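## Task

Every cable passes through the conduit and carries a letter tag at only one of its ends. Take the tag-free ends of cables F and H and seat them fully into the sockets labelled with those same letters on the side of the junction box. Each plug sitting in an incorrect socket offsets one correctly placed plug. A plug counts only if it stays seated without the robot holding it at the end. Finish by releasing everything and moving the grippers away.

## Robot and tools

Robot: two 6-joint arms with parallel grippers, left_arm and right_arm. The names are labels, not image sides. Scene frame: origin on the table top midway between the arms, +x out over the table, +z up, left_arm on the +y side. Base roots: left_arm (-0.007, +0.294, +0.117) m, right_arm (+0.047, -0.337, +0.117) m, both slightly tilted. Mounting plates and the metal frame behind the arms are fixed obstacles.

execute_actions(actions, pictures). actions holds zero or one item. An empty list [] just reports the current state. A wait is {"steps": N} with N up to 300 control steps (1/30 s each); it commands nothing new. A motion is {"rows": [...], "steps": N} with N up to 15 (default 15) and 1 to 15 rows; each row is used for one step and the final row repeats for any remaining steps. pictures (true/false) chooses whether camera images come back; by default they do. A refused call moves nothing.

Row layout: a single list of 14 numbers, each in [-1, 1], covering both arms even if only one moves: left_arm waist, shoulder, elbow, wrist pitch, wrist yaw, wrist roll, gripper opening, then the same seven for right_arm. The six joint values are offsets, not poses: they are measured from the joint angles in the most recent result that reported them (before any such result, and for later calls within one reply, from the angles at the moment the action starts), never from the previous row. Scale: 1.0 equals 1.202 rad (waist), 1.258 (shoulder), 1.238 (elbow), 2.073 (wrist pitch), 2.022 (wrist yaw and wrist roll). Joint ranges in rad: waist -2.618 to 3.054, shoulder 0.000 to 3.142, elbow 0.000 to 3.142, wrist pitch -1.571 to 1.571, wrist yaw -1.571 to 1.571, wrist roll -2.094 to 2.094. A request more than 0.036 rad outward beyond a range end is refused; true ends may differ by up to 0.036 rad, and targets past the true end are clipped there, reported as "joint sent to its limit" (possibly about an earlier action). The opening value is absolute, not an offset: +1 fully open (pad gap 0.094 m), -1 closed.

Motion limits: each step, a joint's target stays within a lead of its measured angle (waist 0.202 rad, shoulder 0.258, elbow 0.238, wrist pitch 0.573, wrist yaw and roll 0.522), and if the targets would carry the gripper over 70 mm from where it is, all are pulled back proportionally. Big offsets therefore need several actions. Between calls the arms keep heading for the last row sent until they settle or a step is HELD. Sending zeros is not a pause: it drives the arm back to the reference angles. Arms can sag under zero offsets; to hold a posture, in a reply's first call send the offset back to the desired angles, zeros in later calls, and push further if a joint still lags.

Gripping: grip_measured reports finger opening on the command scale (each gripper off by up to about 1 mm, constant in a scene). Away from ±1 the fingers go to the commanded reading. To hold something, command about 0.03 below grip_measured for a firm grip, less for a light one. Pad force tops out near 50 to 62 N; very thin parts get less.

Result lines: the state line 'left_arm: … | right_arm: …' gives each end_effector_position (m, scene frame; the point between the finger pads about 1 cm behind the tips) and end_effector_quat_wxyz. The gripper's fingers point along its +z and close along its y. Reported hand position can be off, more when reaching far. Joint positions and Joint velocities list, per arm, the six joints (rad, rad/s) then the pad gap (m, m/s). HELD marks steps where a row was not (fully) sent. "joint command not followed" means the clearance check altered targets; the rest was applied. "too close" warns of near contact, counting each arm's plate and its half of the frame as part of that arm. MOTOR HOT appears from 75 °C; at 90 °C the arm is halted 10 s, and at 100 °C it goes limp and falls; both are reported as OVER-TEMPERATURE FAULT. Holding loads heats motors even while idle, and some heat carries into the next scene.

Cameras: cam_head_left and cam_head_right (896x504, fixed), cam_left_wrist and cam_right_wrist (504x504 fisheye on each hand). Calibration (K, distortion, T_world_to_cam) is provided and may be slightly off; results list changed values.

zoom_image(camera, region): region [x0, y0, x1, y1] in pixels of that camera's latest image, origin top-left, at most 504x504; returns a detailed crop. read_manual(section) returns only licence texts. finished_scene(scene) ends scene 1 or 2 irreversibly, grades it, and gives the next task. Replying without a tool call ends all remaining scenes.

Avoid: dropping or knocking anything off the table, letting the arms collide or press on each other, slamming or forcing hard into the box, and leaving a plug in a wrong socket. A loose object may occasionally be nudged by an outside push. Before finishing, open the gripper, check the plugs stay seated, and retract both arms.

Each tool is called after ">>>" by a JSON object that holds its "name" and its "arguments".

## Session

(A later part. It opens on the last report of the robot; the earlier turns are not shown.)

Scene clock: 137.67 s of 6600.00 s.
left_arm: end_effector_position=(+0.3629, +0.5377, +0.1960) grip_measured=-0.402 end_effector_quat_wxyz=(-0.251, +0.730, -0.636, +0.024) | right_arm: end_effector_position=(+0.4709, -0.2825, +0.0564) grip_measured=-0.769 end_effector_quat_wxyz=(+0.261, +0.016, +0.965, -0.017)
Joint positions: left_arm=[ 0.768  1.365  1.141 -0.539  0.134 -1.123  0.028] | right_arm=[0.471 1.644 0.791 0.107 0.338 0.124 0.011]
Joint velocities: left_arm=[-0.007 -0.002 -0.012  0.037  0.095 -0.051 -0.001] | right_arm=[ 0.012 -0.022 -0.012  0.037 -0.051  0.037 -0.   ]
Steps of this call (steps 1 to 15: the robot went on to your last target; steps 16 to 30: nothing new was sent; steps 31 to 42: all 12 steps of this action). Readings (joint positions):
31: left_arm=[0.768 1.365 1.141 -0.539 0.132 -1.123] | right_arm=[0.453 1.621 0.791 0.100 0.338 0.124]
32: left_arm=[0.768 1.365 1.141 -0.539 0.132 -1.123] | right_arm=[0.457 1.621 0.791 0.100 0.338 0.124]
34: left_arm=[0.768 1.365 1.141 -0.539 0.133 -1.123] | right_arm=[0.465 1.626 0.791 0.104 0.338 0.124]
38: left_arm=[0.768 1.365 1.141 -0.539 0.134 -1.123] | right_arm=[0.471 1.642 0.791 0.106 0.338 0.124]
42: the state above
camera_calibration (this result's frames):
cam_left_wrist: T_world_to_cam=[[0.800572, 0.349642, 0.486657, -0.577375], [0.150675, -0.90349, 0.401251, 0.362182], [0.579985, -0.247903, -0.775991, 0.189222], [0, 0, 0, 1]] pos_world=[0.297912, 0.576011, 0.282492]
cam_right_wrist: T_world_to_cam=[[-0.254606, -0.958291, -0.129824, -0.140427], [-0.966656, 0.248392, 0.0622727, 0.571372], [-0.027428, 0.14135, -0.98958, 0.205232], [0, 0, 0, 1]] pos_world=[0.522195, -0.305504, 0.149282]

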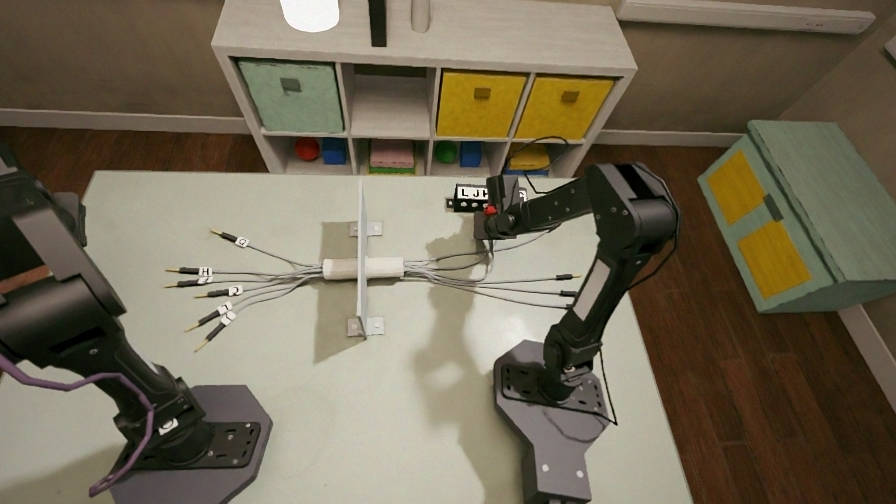

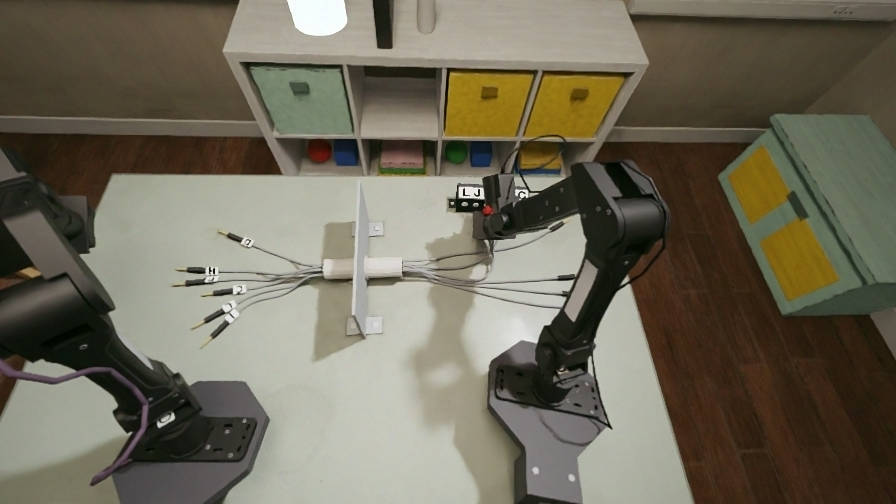

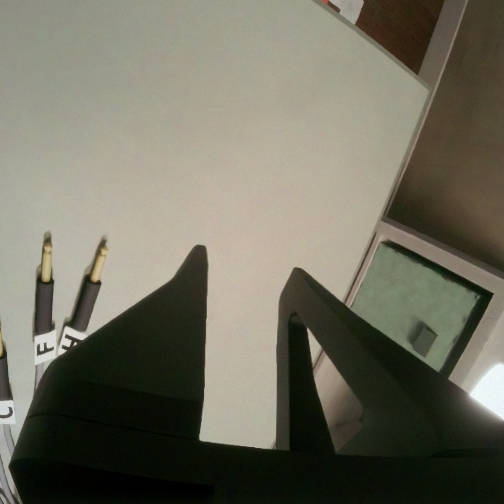

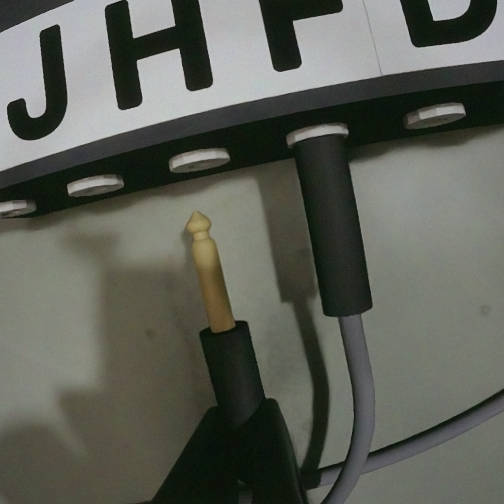

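>>> {"name": "execute_actions", "arguments": {"actions": [{"rows":[[0,0,0,0,0,0,-0.4,-0.02,0.02,0.015,0,0,0,-0.84],[0,0,0,0,0,0,-0.4,-0.02,0.025,0.03,0,0,0,-0.84],[0,0,0,0,0,0,-0.4,-0.02,0.03,0.04,0,0,0,-0.84]],"steps":12}]}}

Scene clock: 140.53 s of 6600.00 s.
left_arm: end_effector_position=(+0.3631, +0.5374, +0.1960) grip_measured=-0.402 end_effector_quat_wxyz=(-0.251, +0.730, -0.636, +0.025) | right_arm: end_effector_position=(+0.4737, -0.2882, +0.0492) grip_measured=-0.769 end_effector_quat_wxyz=(+0.254, +0.022, +0.967, -0.023)
Joint positions: left_arm=[ 0.768  1.365  1.141 -0.539  0.136 -1.123  0.028] | right_arm=[0.453 1.673 0.809 0.106 0.338 0.124 0.011]
Joint velocities: left_arm=[ 0.007 -0.002 -0.012 -0.066  0.022 -0.11   0.001] | right_arm=[ 0.007 -0.007  0.007 -0.022  0.037 -0.007 -0.   ]
Steps of this call (steps 1 to 15: the robot went on to your last target; steps 16 to 74: nothing new was sent; steps 75 to 86: all 12 steps of this action). Readings (joint positions):
75: left_arm=[0.768 1.365 1.141 -0.539 0.134 -1.123] | right_arm=[0.470 1.644 0.791 0.107 0.338 0.124]
76: left_arm=[0.768 1.365 1.141 -0.539 0.135 -1.123] | right_arm=[0.467 1.647 0.792 0.107 0.338 0.124]
78: left_arm=[0.768 1.365 1.141 -0.539 0.135 -1.123] | right_arm=[0.459 1.661 0.801 0.106 0.338 0.124]
82: left_arm=[0.768 1.365 1.141 -0.539 0.136 -1.123] | right_arm=[0.453 1.673 0.809 0.106 0.338 0.124]
86: the state above
camera_calibration (this result's frames):
cam_left_wrist: T_world_to_cam=[[0.800459, 0.349598, 0.486874, -0.577396], [0.14949, -0.903058, 0.402665, 0.361834], [0.580447, -0.249534, -0.775122, 0.189557], [0, 0, 0, 1]] pos_world=[0.298064, 0.575915, 0.282351]
cam_right_wrist: T_world_to_cam=[[-0.269898, -0.955571, -0.118486, -0.138618], [-0.962105, 0.262663, 0.0732315, 0.577405], [-0.038856, 0.133761, -0.990252, 0.202265], [0, 0, 0, 1]] pos_world=[0.525971, -0.311178, 0.141585]

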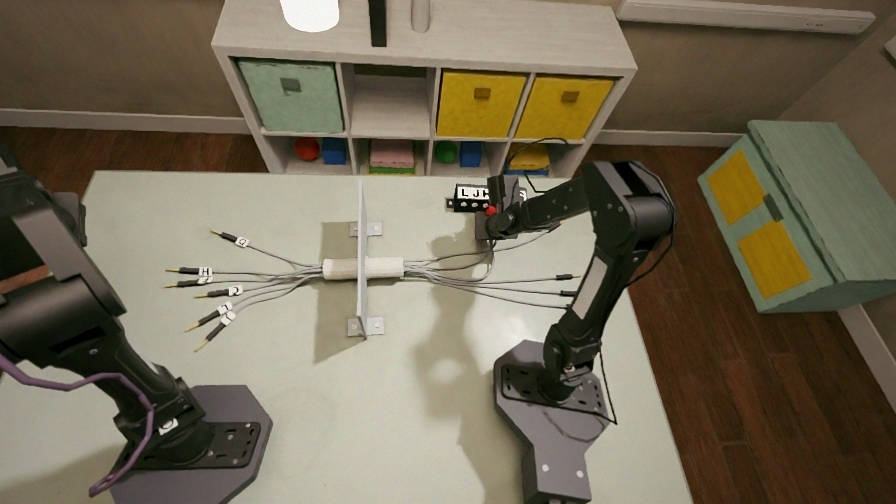

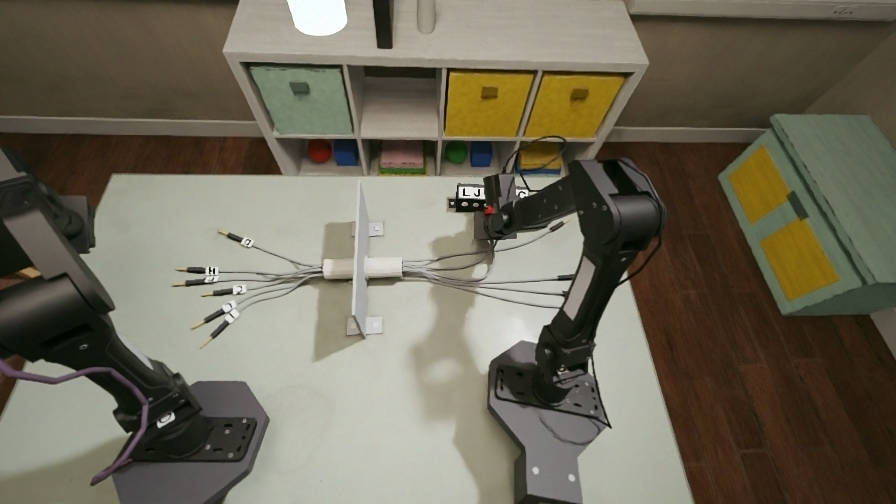

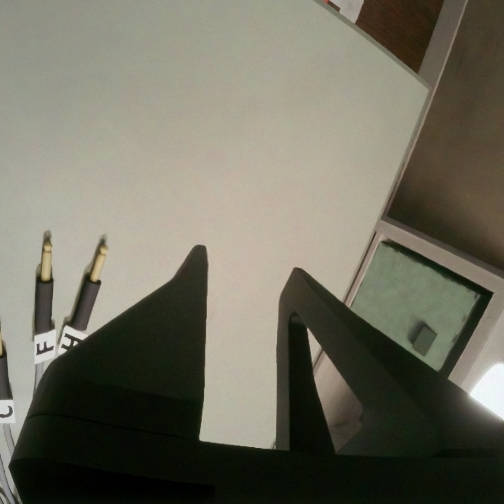

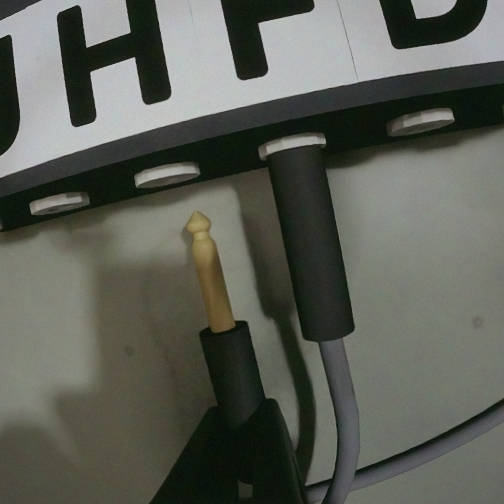

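>>> {"name": "execute_actions", "arguments": {"actions": [{"rows":[[0,0,0,0,0,0,-0.4,0.022,0,0.01,0,0,0,-0.84]],"steps":10}]}}

Scene clock: 141.73 s of 6600.00 s.
left_arm: end_effector_position=(+0.3633, +0.5371, +0.1960) grip_measured=-0.402 end_effector_quat_wxyz=(-0.250, +0.729, -0.636, +0.026) | right_arm: end_effector_position=(+0.4734, -0.2849, +0.0497) grip_measured=-0.769 end_effector_quat_wxyz=(+0.255, +0.019, +0.967, -0.021)
Joint positions: left_arm=[ 0.768  1.365  1.141 -0.539  0.138 -1.123  0.028] | right_arm=[0.461 1.673 0.809 0.106 0.338 0.124 0.011]
Joint velocities: left_arm=[-0.027 -0.007  0.007  0.037  0.022 -0.037 -0.   ] | right_arm=[-0.002 -0.007  0.027 -0.081 -0.037 -0.051 -0.   ]
Steps of this call (steps 1 to 15: the robot went on to your last target; steps 16 to 26: nothing new was sent; steps 27 to 36: all 10 steps of this action). Readings (joint positions):
27: left_arm=[0.768 1.365 1.141 -0.539 0.136 -1.123] | right_arm=[0.454 1.673 0.809 0.106 0.338 0.124]
28: left_arm=[0.768 1.365 1.141 -0.539 0.137 -1.123] | right_arm=[0.455 1.673 0.809 0.106 0.338 0.124]
30: left_arm=[0.768 1.365 1.141 -0.539 0.137 -1.123] | right_arm=[0.459 1.673 0.809 0.106 0.338 0.124]
34: left_arm=[0.768 1.365 1.141 -0.539 0.138 -1.123] | right_arm=[0.461 1.673 0.809 0.106 0.338 0.124]
36: the state above
camera_calibration (this result's frames):
cam_left_wrist: T_world_to_cam=[[0.800346, 0.349555, 0.487091, -0.577418], [0.148304, -0.902623, 0.404076, 0.361485], [0.580906, -0.251163, -0.774251, 0.189892], [0, 0, 0, 1]] pos_world=[0.298215, 0.575818, 0.282211]
cam_right_wrist: T_world_to_cam=[[-0.262599, -0.957257, -0.121247, -0.13921], [-0.964121, 0.25524, 0.0729599, 0.575032], [-0.0388942, 0.136056, -0.989937, 0.203004], [0, 0, 0, 1]] pos_world=[0.52574, -0.307651, 0.142128]

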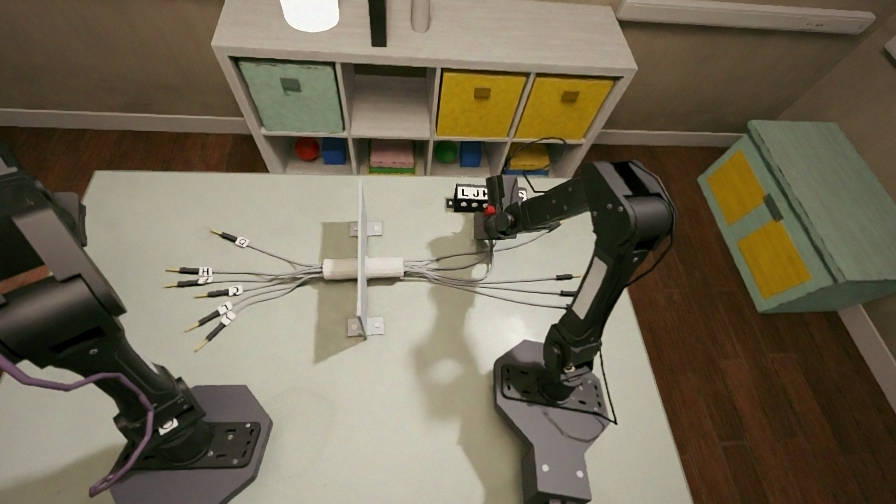

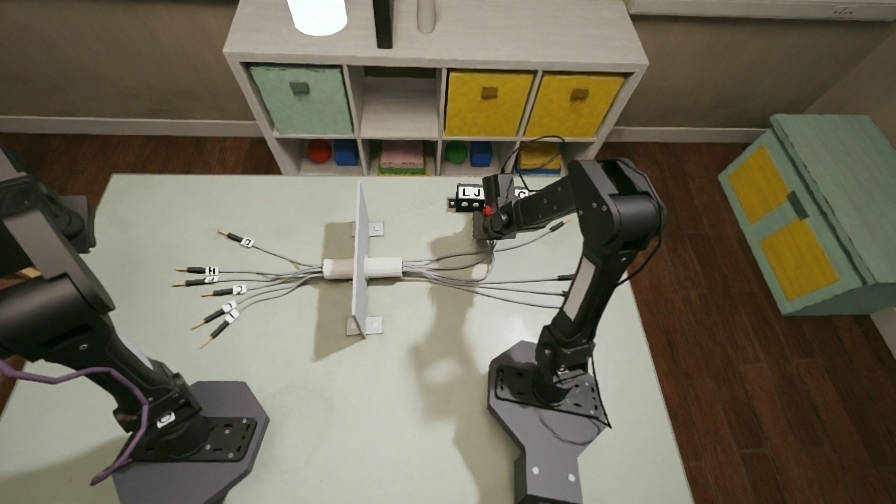

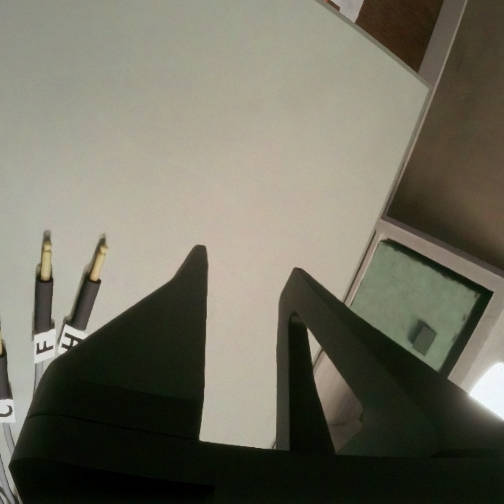

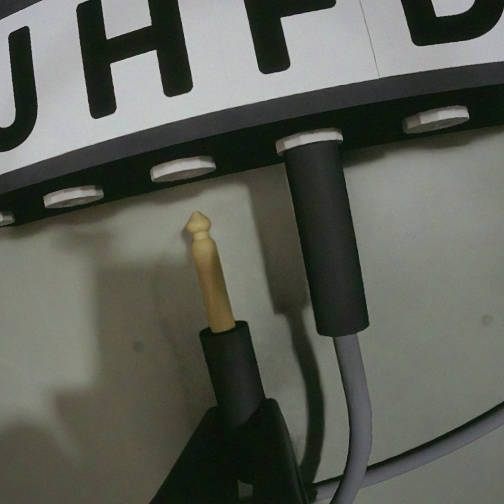

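>>> {"name": "execute_actions", "arguments": {"actions": [{"rows":[[0,0,0,0,0,0,-0.4,0.012,0.01,0.035,0,0,0,-0.84],[0,0,0,0,0,0,-0.4,0.012,0.02,0.05,0,0,0,-0.84],[0,0,0,0,0,0,-0.4,0.012,0.03,0.065,0,0,0,-0.84]],"steps":12}]}}

Scene clock: 143.07 s of 6600.00 s.
left_arm: end_effector_position=(+0.3635, +0.5368, +0.1960) grip_measured=-0.402 end_effector_quat_wxyz=(-0.250, +0.729, -0.636, +0.027) | right_arm: end_effector_position=(+0.4829, -0.2823, +0.0483) grip_measured=-0.769 end_effector_quat_wxyz=(+0.254, +0.018, +0.967, -0.021)
Joint positions: left_arm=[ 0.768  1.365  1.141 -0.539  0.14  -1.123  0.028] | right_arm=[0.461 1.704 0.853 0.093 0.338 0.124 0.011]
Joint velocities: left_arm=[-0.012 -0.002  0.007 -0.022 -0.007 -0.037  0.001] | right_arm=[-0.012  0.002  0.007  0.007 -0.007 -0.051  0.001]
Steps of this call (steps 1 to 15: the robot went on to your last target; steps 16 to 28: nothing new was sent; steps 29 to 40: all 12 steps of this action). Readings (joint positions):
29: left_arm=[0.768 1.365 1.141 -0.539 0.138 -1.123] | right_arm=[0.461 1.673 0.810 0.106 0.338 0.124]
30: left_arm=[0.768 1.365 1.141 -0.539 0.139 -1.123] | right_arm=[0.461 1.675 0.815 0.104 0.338 0.124]
32: left_arm=[0.768 1.365 1.141 -0.539 0.139 -1.123] | right_arm=[0.461 1.690 0.839 0.102 0.338 0.124]
36: left_arm=[0.768 1.365 1.141 -0.539 0.140 -1.123] | right_arm=[0.461 1.704 0.853 0.093 0.338 0.124]
40: the state above
camera_calibration (this result's frames):
cam_left_wrist: T_world_to_cam=[[0.800233, 0.349512, 0.487307, -0.577439], [0.147117, -0.902185, 0.405486, 0.361136], [0.581364, -0.252792, -0.773377, 0.190226], [0, 0, 0, 1]] pos_world=[0.298367, 0.575721, 0.282071]
cam_right_wrist: T_world_to_cam=[[-0.262509, -0.957348, -0.120718, -0.134574], [-0.9641, 0.255036, 0.073948, 0.583557], [-0.0400065, 0.135797, -0.989929, 0.202043], [0, 0, 0, 1]] pos_world=[0.535364, -0.305099, 0.140609]

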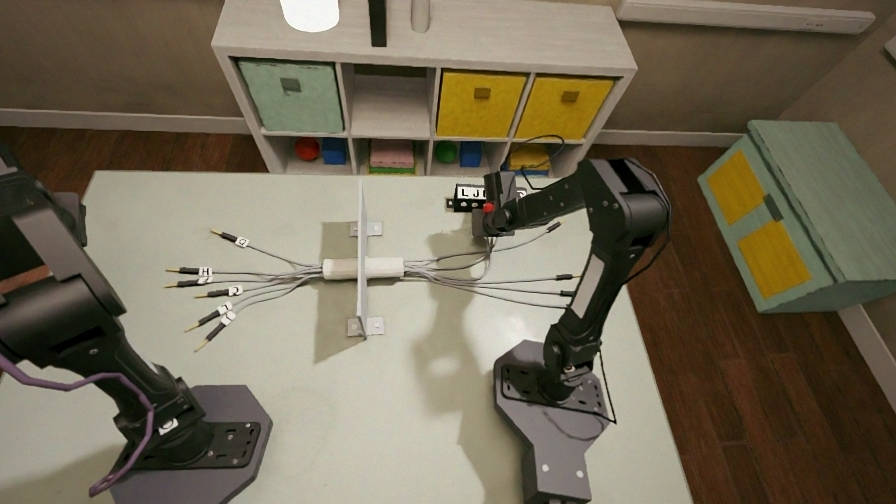

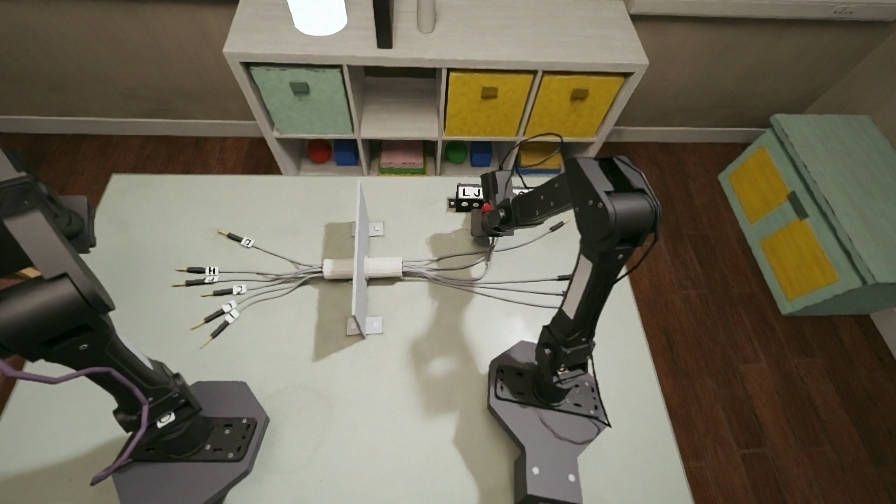

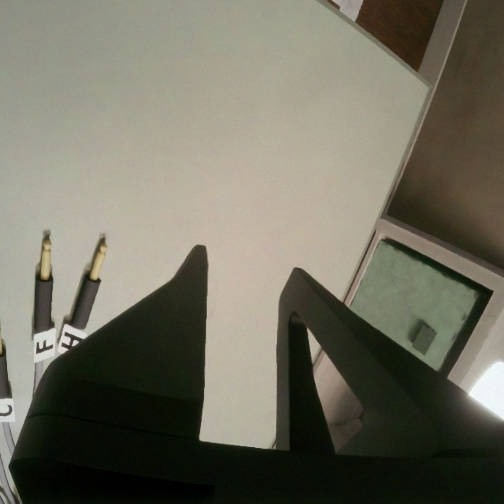

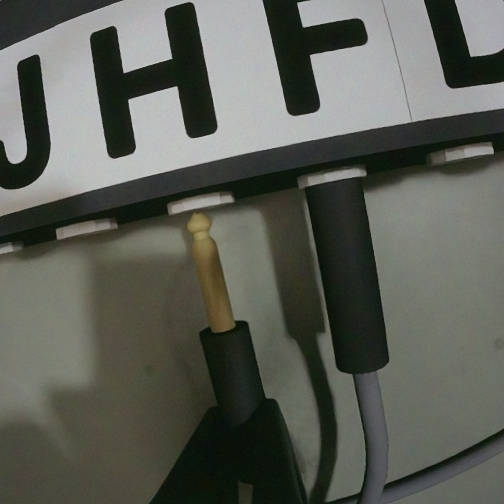

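>>> {"name": "execute_actions", "arguments": {"actions": [{"rows":[[0,0,0,0,0,0,-0.4,-0.01,0,0.03,0.005,0,0,-0.84],[0,0,0,0,0,0,-0.4,-0.014,0.005,0.045,0.005,0,0,-0.84],[0,0,0,0,0,0,-0.4,-0.016,0.015,0.06,0.005,0,0,-0.84]],"steps":12}]}}

Scene clock: 144.17 s of 6600.00 s.
left_arm: end_effector_position=(+0.3637, +0.5366, +0.1959) grip_measured=-0.402 end_effector_quat_wxyz=(-0.250, +0.729, -0.636, +0.028) | right_arm: end_effector_position=(+0.4859, -0.2827, +0.0456) grip_measured=-0.769 end_effector_quat_wxyz=(+0.245, +0.018, +0.969, -0.020)
Joint positions: left_arm=[ 0.768  1.365  1.141 -0.539  0.142 -1.123  0.028] | right_arm=[0.455 1.722 0.883 0.062 0.33  0.124 0.011]
Joint velocities: left_arm=[-0.007 -0.002  0.012 -0.051 -0.007  0.007 -0.001] | right_arm=[ 0.007  0.022  0.012 -0.007 -0.007  0.051 -0.   ]
Steps of this call (steps 1 to 15: the robot went on to your last target; steps 16 to 21: nothing new was sent; steps 22 to 33: all 12 steps of this action). Readings (joint positions):
22: left_arm=[0.768 1.365 1.141 -0.539 0.140 -1.123] | right_arm=[0.461 1.704 0.853 0.092 0.338 0.124]
23: left_arm=[0.768 1.365 1.141 -0.539 0.140 -1.123] | right_arm=[0.461 1.704 0.855 0.090 0.337 0.124]
25: left_arm=[0.768 1.365 1.141 -0.539 0.141 -1.123] | right_arm=[0.459 1.709 0.868 0.070 0.335 0.124]
29: left_arm=[0.768 1.365 1.141 -0.539 0.142 -1.123] | right_arm=[0.455 1.722 0.882 0.064 0.331 0.124]
33: the state above
camera_calibration (this result's frames):
cam_left_wrist: T_world_to_cam=[[0.80012, 0.349469, 0.487524, -0.577461], [0.145929, -0.901744, 0.406894, 0.360786], [0.581819, -0.25442, -0.772501, 0.190559], [0, 0, 0, 1]] pos_world=[0.298518, 0.575623, 0.281931]
cam_right_wrist: T_world_to_cam=[[-0.263579, -0.957608, -0.116243, -0.134234], [-0.962831, 0.253796, 0.0924348, 0.584907], [-0.0590144, 0.136286, -0.98891, 0.208871], [0, 0, 0, 1]] pos_world=[0.540111, -0.305457, 0.136885]

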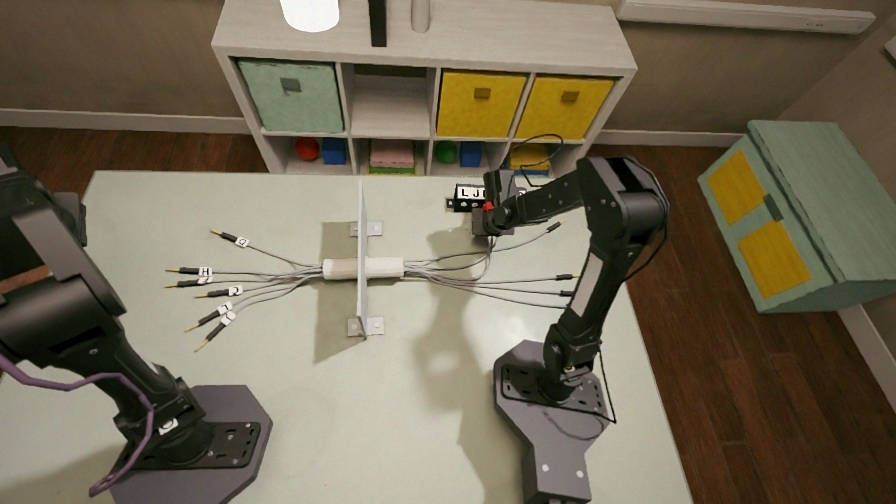

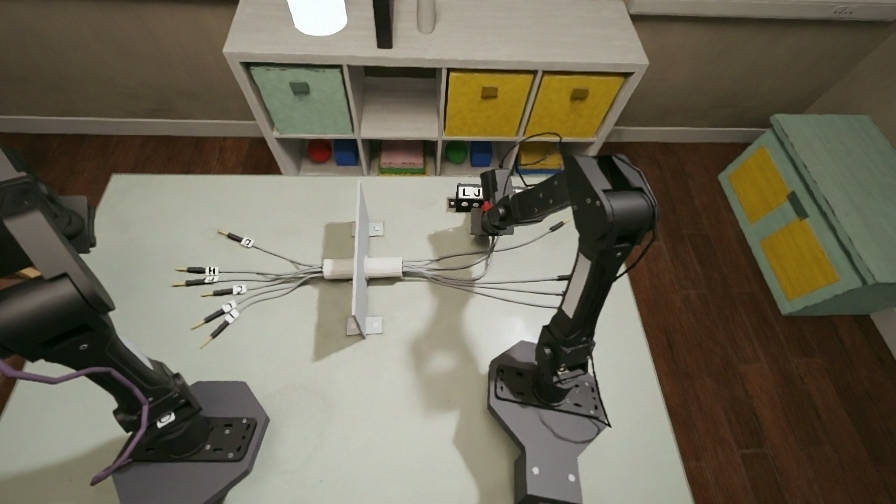

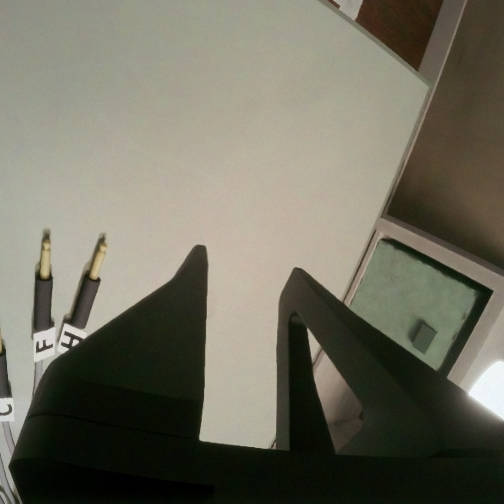

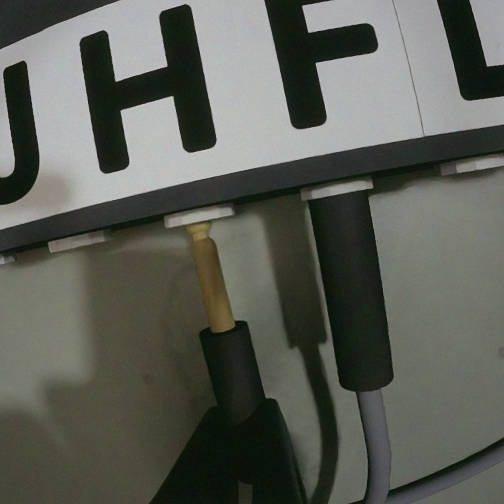

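>>> {"name": "execute_actions", "arguments": {"actions": [{"rows":[[0,0,0,0,0,0,-0.4,0,-0.025,-0.01,0.03,0,0,-0.84],[0,0,0,0,0,0,-0.4,0,-0.025,-0.01,0.03,0,0,-0.84],[0,0,0,0,0,0,-0.4,0,-0.025,-0.01,0.03,0,0,-0.84],[0,0,0,0,0,0,-0.4,0,-0.025,0.01,0.04,0,0,-0.84],[0,0,0,0,0,0,-0.4,0,-0.025,0.03,0.05,0,0,-0.84],[0,0,0,0,0,0,-0.4,0,-0.025,0.04,0.06,0,0,-0.84]],"steps":13}]}}

Scene clock: 145.20 s of 6600.00 s.
left_arm: end_effector_position=(+0.3639, +0.5363, +0.1959) grip_measured=-0.402 end_effector_quat_wxyz=(-0.250, +0.729, -0.637, +0.029) | right_arm: end_effector_position=(+0.4866, -0.2826, +0.0460) grip_measured=-0.769 end_effector_quat_wxyz=(+0.246, +0.018, +0.969, -0.020)
Joint positions: left_arm=[ 0.768  1.365  1.141 -0.539  0.144 -1.123  0.028] | right_arm=[0.455 1.722 0.884 0.064 0.33  0.124 0.011]
Joint velocities: left_arm=[-0.022  0.017  0.007 -0.007 -0.022  0.066 -0.   ] | right_arm=[ 0.012 -0.007 -0.002  0.007 -0.037 -0.022 -0.001]
Steps of this call (steps 1 to 15: the robot went on to your last target; steps 16 to 18: nothing new was sent; steps 19 to 31: all 13 steps of this action). Readings (joint positions):
19: left_arm=[0.768 1.365 1.141 -0.539 0.142 -1.123] | right_arm=[0.455 1.722 0.884 0.061 0.330 0.124]
20: left_arm=[0.768 1.365 1.141 -0.539 0.142 -1.123] | right_arm=[0.455 1.722 0.884 0.061 0.330 0.124]
22: left_arm=[0.768 1.365 1.141 -0.539 0.143 -1.123] | right_arm=[0.455 1.722 0.884 0.062 0.330 0.124]
26: left_arm=[0.768 1.365 1.141 -0.539 0.144 -1.123] | right_arm=[0.455 1.722 0.884 0.064 0.330 0.124]
31: the state above
camera_calibration (this result's frames):
cam_left_wrist: T_world_to_cam=[[0.800006, 0.349427, 0.48774, -0.577483], [0.144741, -0.901299, 0.408301, 0.360435], [0.582272, -0.256047, -0.771621, 0.190891], [0, 0, 0, 1]] pos_world=[0.29867, 0.575526, 0.281792]
cam_right_wrist: T_world_to_cam=[[-0.263656, -0.957378, -0.117951, -0.133681], [-0.962984, 0.254122, 0.0899141, 0.585801], [-0.056108, 0.137291, -0.98894, 0.208155], [0, 0, 0, 1]] pos_world=[0.54055, -0.305426, 0.137413]

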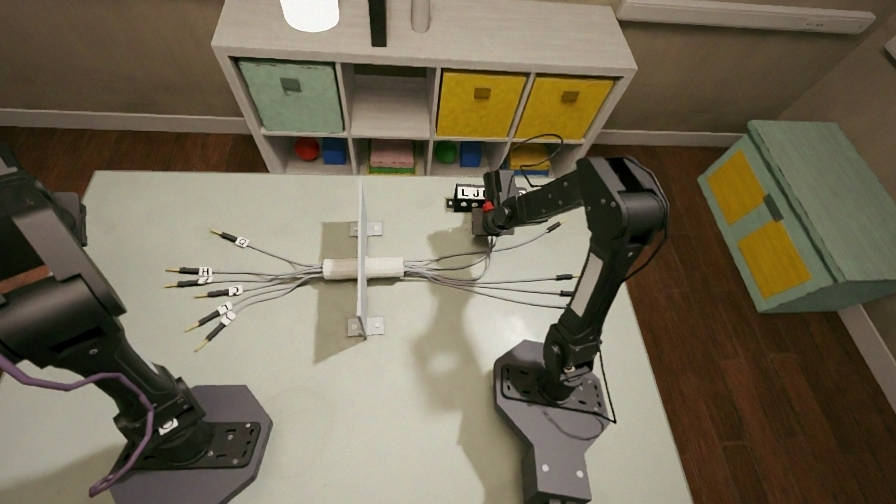

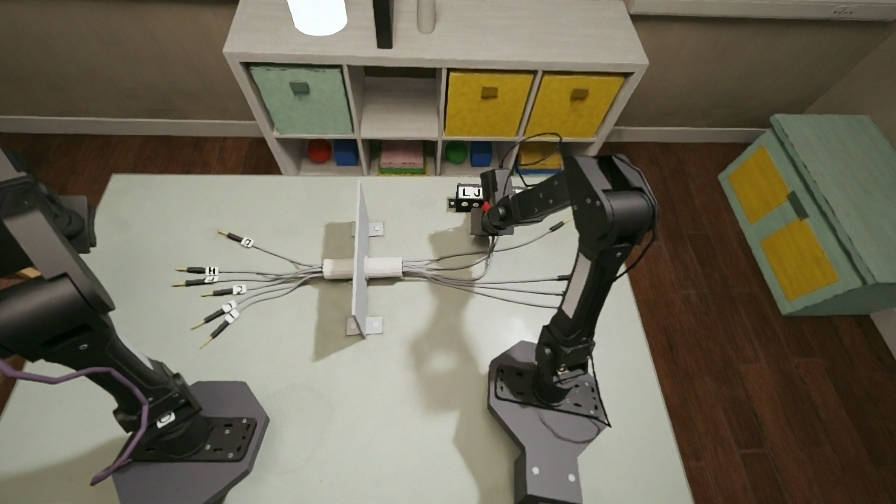

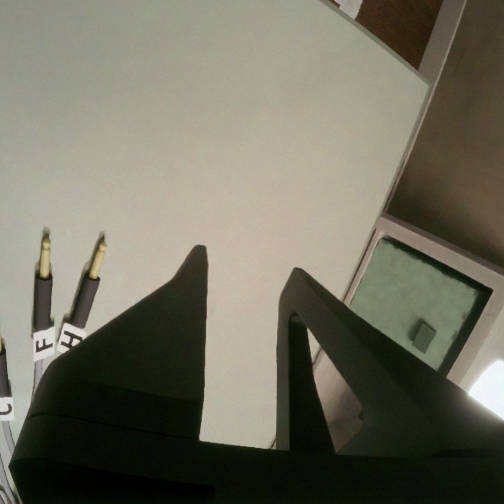

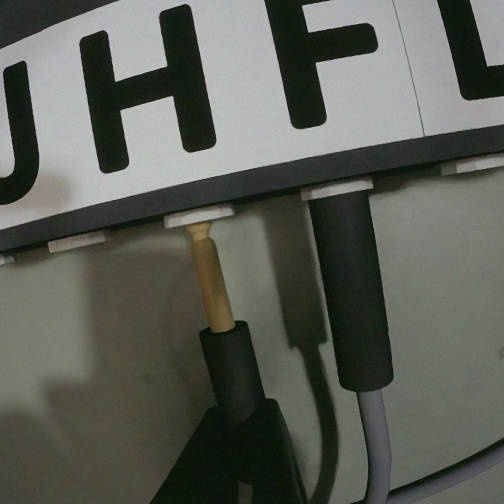

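>>> {"name": "execute_actions", "arguments": {"actions": [{"rows":[[0,0,0,0,0,0,-0.4,0,-0.045,-0.025,0.03,0,0,-0.84]],"steps":10}]}}

Scene clock: 145.93 s of 6600.00 s.
left_arm: end_effector_position=(+0.3641, +0.5360, +0.1959) grip_measured=-0.402 end_effector_quat_wxyz=(-0.249, +0.729, -0.637, +0.029) | right_arm: end_effector_position=(+0.4836, -0.2831, +0.0477) grip_measured=-0.769 end_effector_quat_wxyz=(+0.250, +0.019, +0.968, -0.018)
Joint positions: left_arm=[ 0.768  1.365  1.141 -0.539  0.145 -1.123  0.028] | right_arm=[0.455 1.707 0.863 0.078 0.327 0.124 0.011]
Joint velocities: left_arm=[ 0.002 -0.002 -0.017 -0.007  0.022  0.051  0.   ] | right_arm=[-0.002 -0.002 -0.002  0.066 -0.095 -0.007  0.   ]
Steps of this call (steps 1 to 12: the robot went on to your last target; steps 13 to 22: all 10 steps of this action). Readings (joint positions):
13: left_arm=[0.768 1.365 1.141 -0.539 0.144 -1.123] | right_arm=[0.455 1.721 0.879 0.066 0.330 0.124]
14: left_arm=[0.768 1.365 1.141 -0.539 0.144 -1.123] | right_arm=[0.455 1.717 0.873 0.073 0.330 0.124]
16: left_arm=[0.768 1.365 1.141 -0.539 0.145 -1.123] | right_arm=[0.455 1.709 0.865 0.075 0.328 0.124]
20: left_arm=[0.768 1.365 1.141 -0.539 0.145 -1.123] | right_arm=[0.455 1.707 0.863 0.077 0.327 0.124]
22: the state above
camera_calibration (this result's frames):
cam_left_wrist: T_world_to_cam=[[0.799892, 0.349385, 0.487957, -0.577505], [0.143551, -0.900852, 0.409706, 0.360084], [0.582722, -0.257674, -0.770739, 0.191223], [0, 0, 0, 1]] pos_world=[0.298821, 0.575428, 0.281652]
cam_right_wrist: T_world_to_cam=[[-0.263085, -0.956799, -0.123785, -0.13464], [-0.96354, 0.254094, 0.083821, 0.583464], [-0.0487468, 0.141324, -0.988763, 0.20738], [0, 0, 0, 1]] pos_world=[0.536878, -0.306386, 0.139477]

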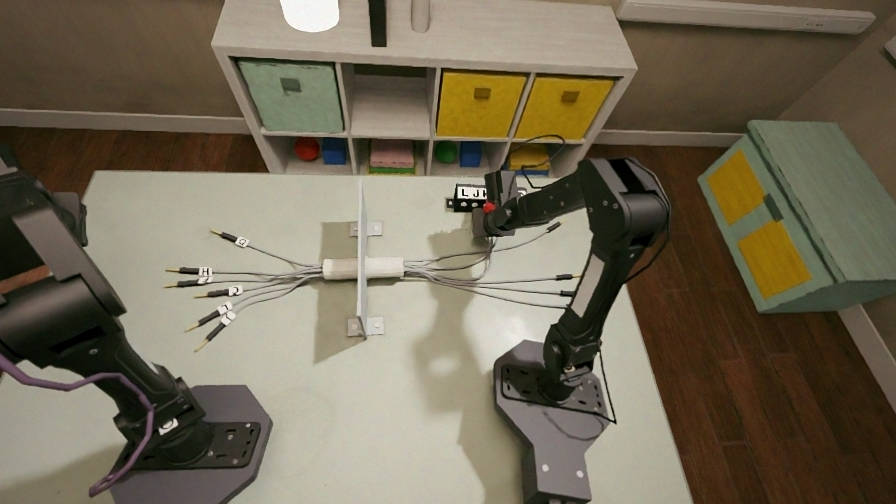

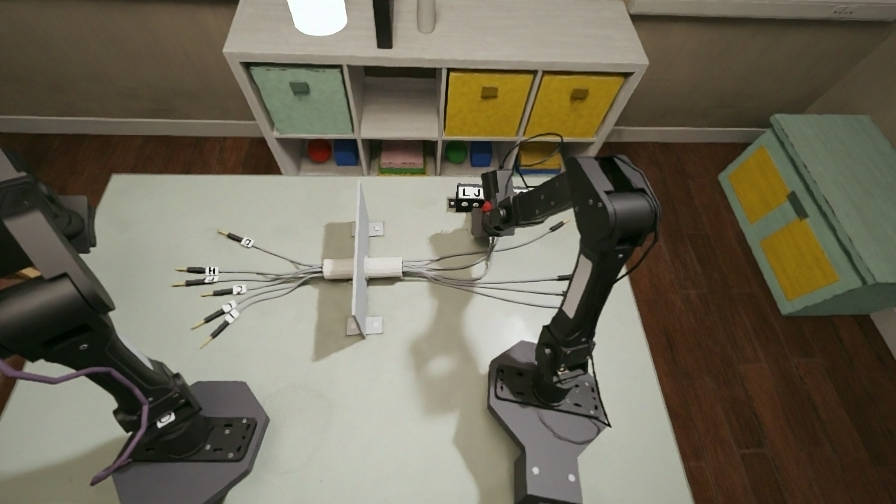

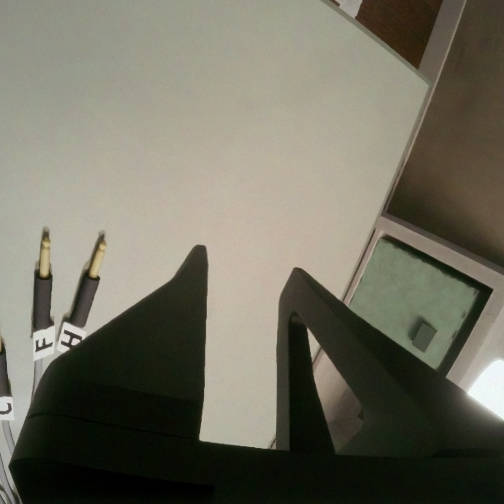

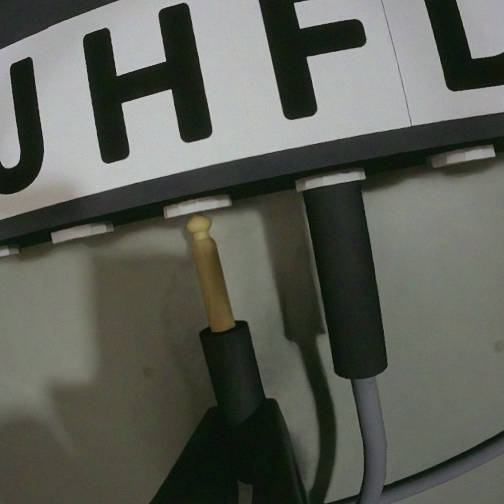

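>>> {"name": "execute_actions", "arguments": {"actions": [{"rows":[[0,0,0,0,0,0,-0.4,0,0,0.03,0.02,0,0,-0.84],[0,0,0,0,0,0,-0.4,0,0,0.045,0.03,0,0,-0.84],[0,0,0,0,0,0,-0.4,0,0,0.055,0.03,0,0,-0.84]],"steps":12}]}}

Scene clock: 146.87 s of 6600.00 s.
left_arm: end_effector_position=(+0.3643, +0.5357, +0.1958) grip_measured=-0.402 end_effector_quat_wxyz=(-0.249, +0.729, -0.637, +0.030) | right_arm: end_effector_position=(+0.4866, -0.2808, +0.0482) grip_measured=-0.769 end_effector_quat_wxyz=(+0.248, +0.017, +0.968, -0.013)
Joint positions: left_arm=[ 0.768  1.365  1.141 -0.539  0.147 -1.123  0.028] | right_arm=[0.455 1.713 0.879 0.065 0.317 0.124 0.011]
Joint velocities: left_arm=[-0.022 -0.002 -0.007 -0.022 -0.037  0.007 -0.001] | right_arm=[ 0.007 -0.002 -0.002 -0.051  0.007 -0.037  0.   ]
Steps of this call (steps 1 to 15: the robot went on to your last target; step 16: nothing new was sent; steps 17 to 28: all 12 steps of this action). Readings (joint positions):
17: left_arm=[0.768 1.365 1.141 -0.539 0.146 -1.123] | right_arm=[0.455 1.707 0.863 0.078 0.327 0.124]
18: left_arm=[0.768 1.365 1.141 -0.539 0.146 -1.123] | right_arm=[0.455 1.707 0.864 0.078 0.326 0.124]
20: left_arm=[0.768 1.365 1.141 -0.539 0.147 -1.123] | right_arm=[0.455 1.709 0.873 0.071 0.320 0.124]
24: left_arm=[0.768 1.365 1.141 -0.539 0.147 -1.123] | right_arm=[0.455 1.713 0.879 0.066 0.317 0.124]
28: the state above
camera_calibration (this result's frames):
cam_left_wrist: T_world_to_cam=[[0.799778, 0.349344, 0.488173, -0.577527], [0.142361, -0.900401, 0.411109, 0.359732], [0.583171, -0.259299, -0.769855, 0.191555], [0, 0, 0, 1]] pos_world=[0.298973, 0.575329, 0.281513]
cam_right_wrist: T_world_to_cam=[[-0.258524, -0.95711, -0.130786, -0.133563], [-0.964571, 0.24839, 0.0889099, 0.584318], [-0.0526107, 0.149138, -0.987416, 0.211684], [0, 0, 0, 1]] pos_world=[0.540224, -0.304543, 0.1396]

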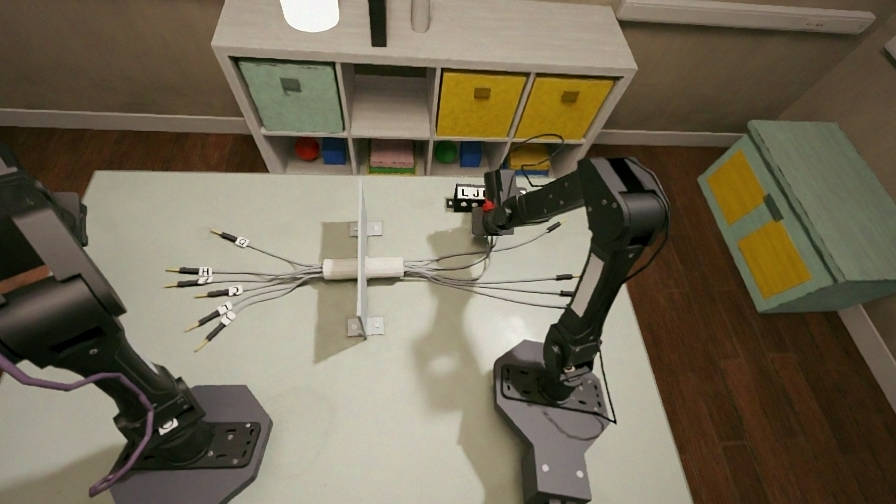

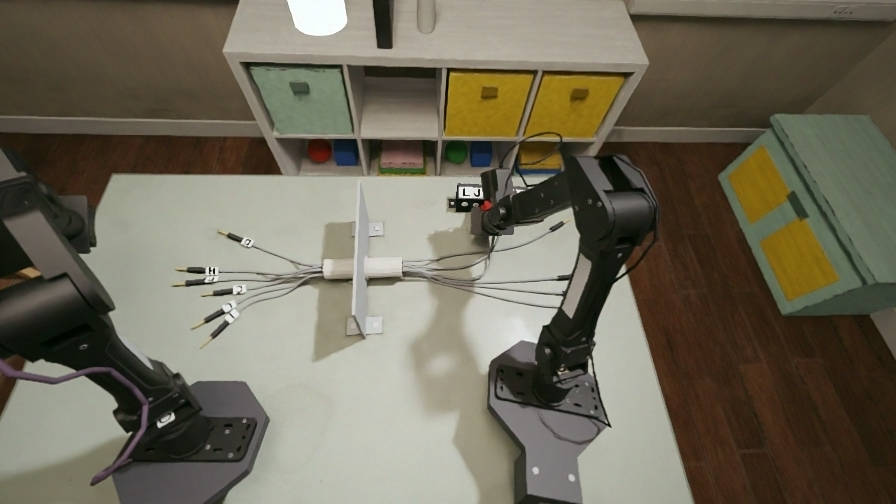

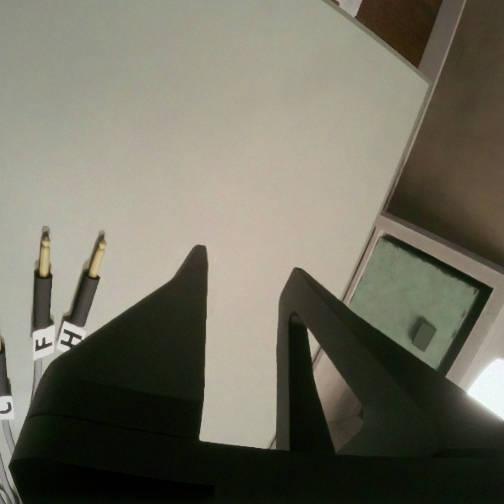

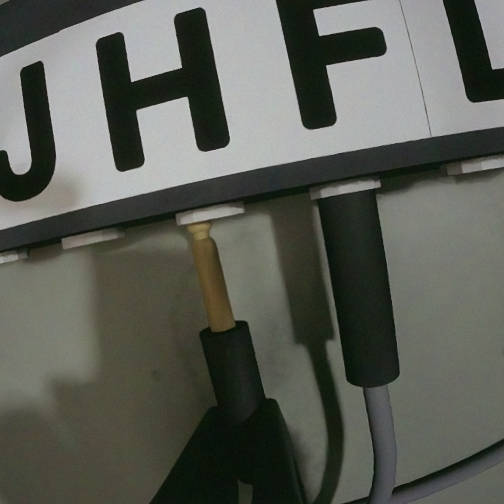

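>>> {"name": "zoom_image", "arguments": {"camera": "cam_right_wrist", "region": [140,170,400,300]}}

>>> {"name": "zoom_image", "arguments": {"camera": "cam_head_left", "region": [440,170,540,240]}}

Region (140, 170, 400, 300) of cam_right_wrist's 504x504 image, scaled by 1.938, with more detail than that image has.

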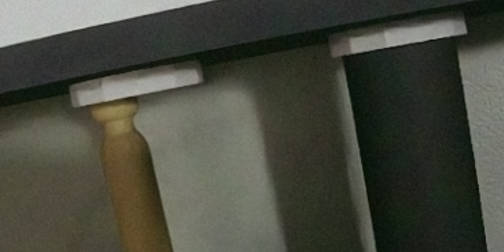

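Region (440, 170, 540, 240) of cam_head_left's 896x504 image, scaled by 5.040, with more detail than that image has; it fills the top 353 rows of this view, and the rest is white.

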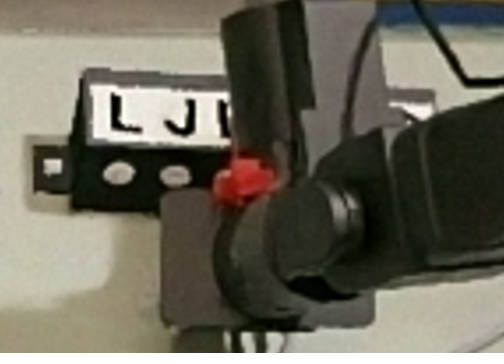

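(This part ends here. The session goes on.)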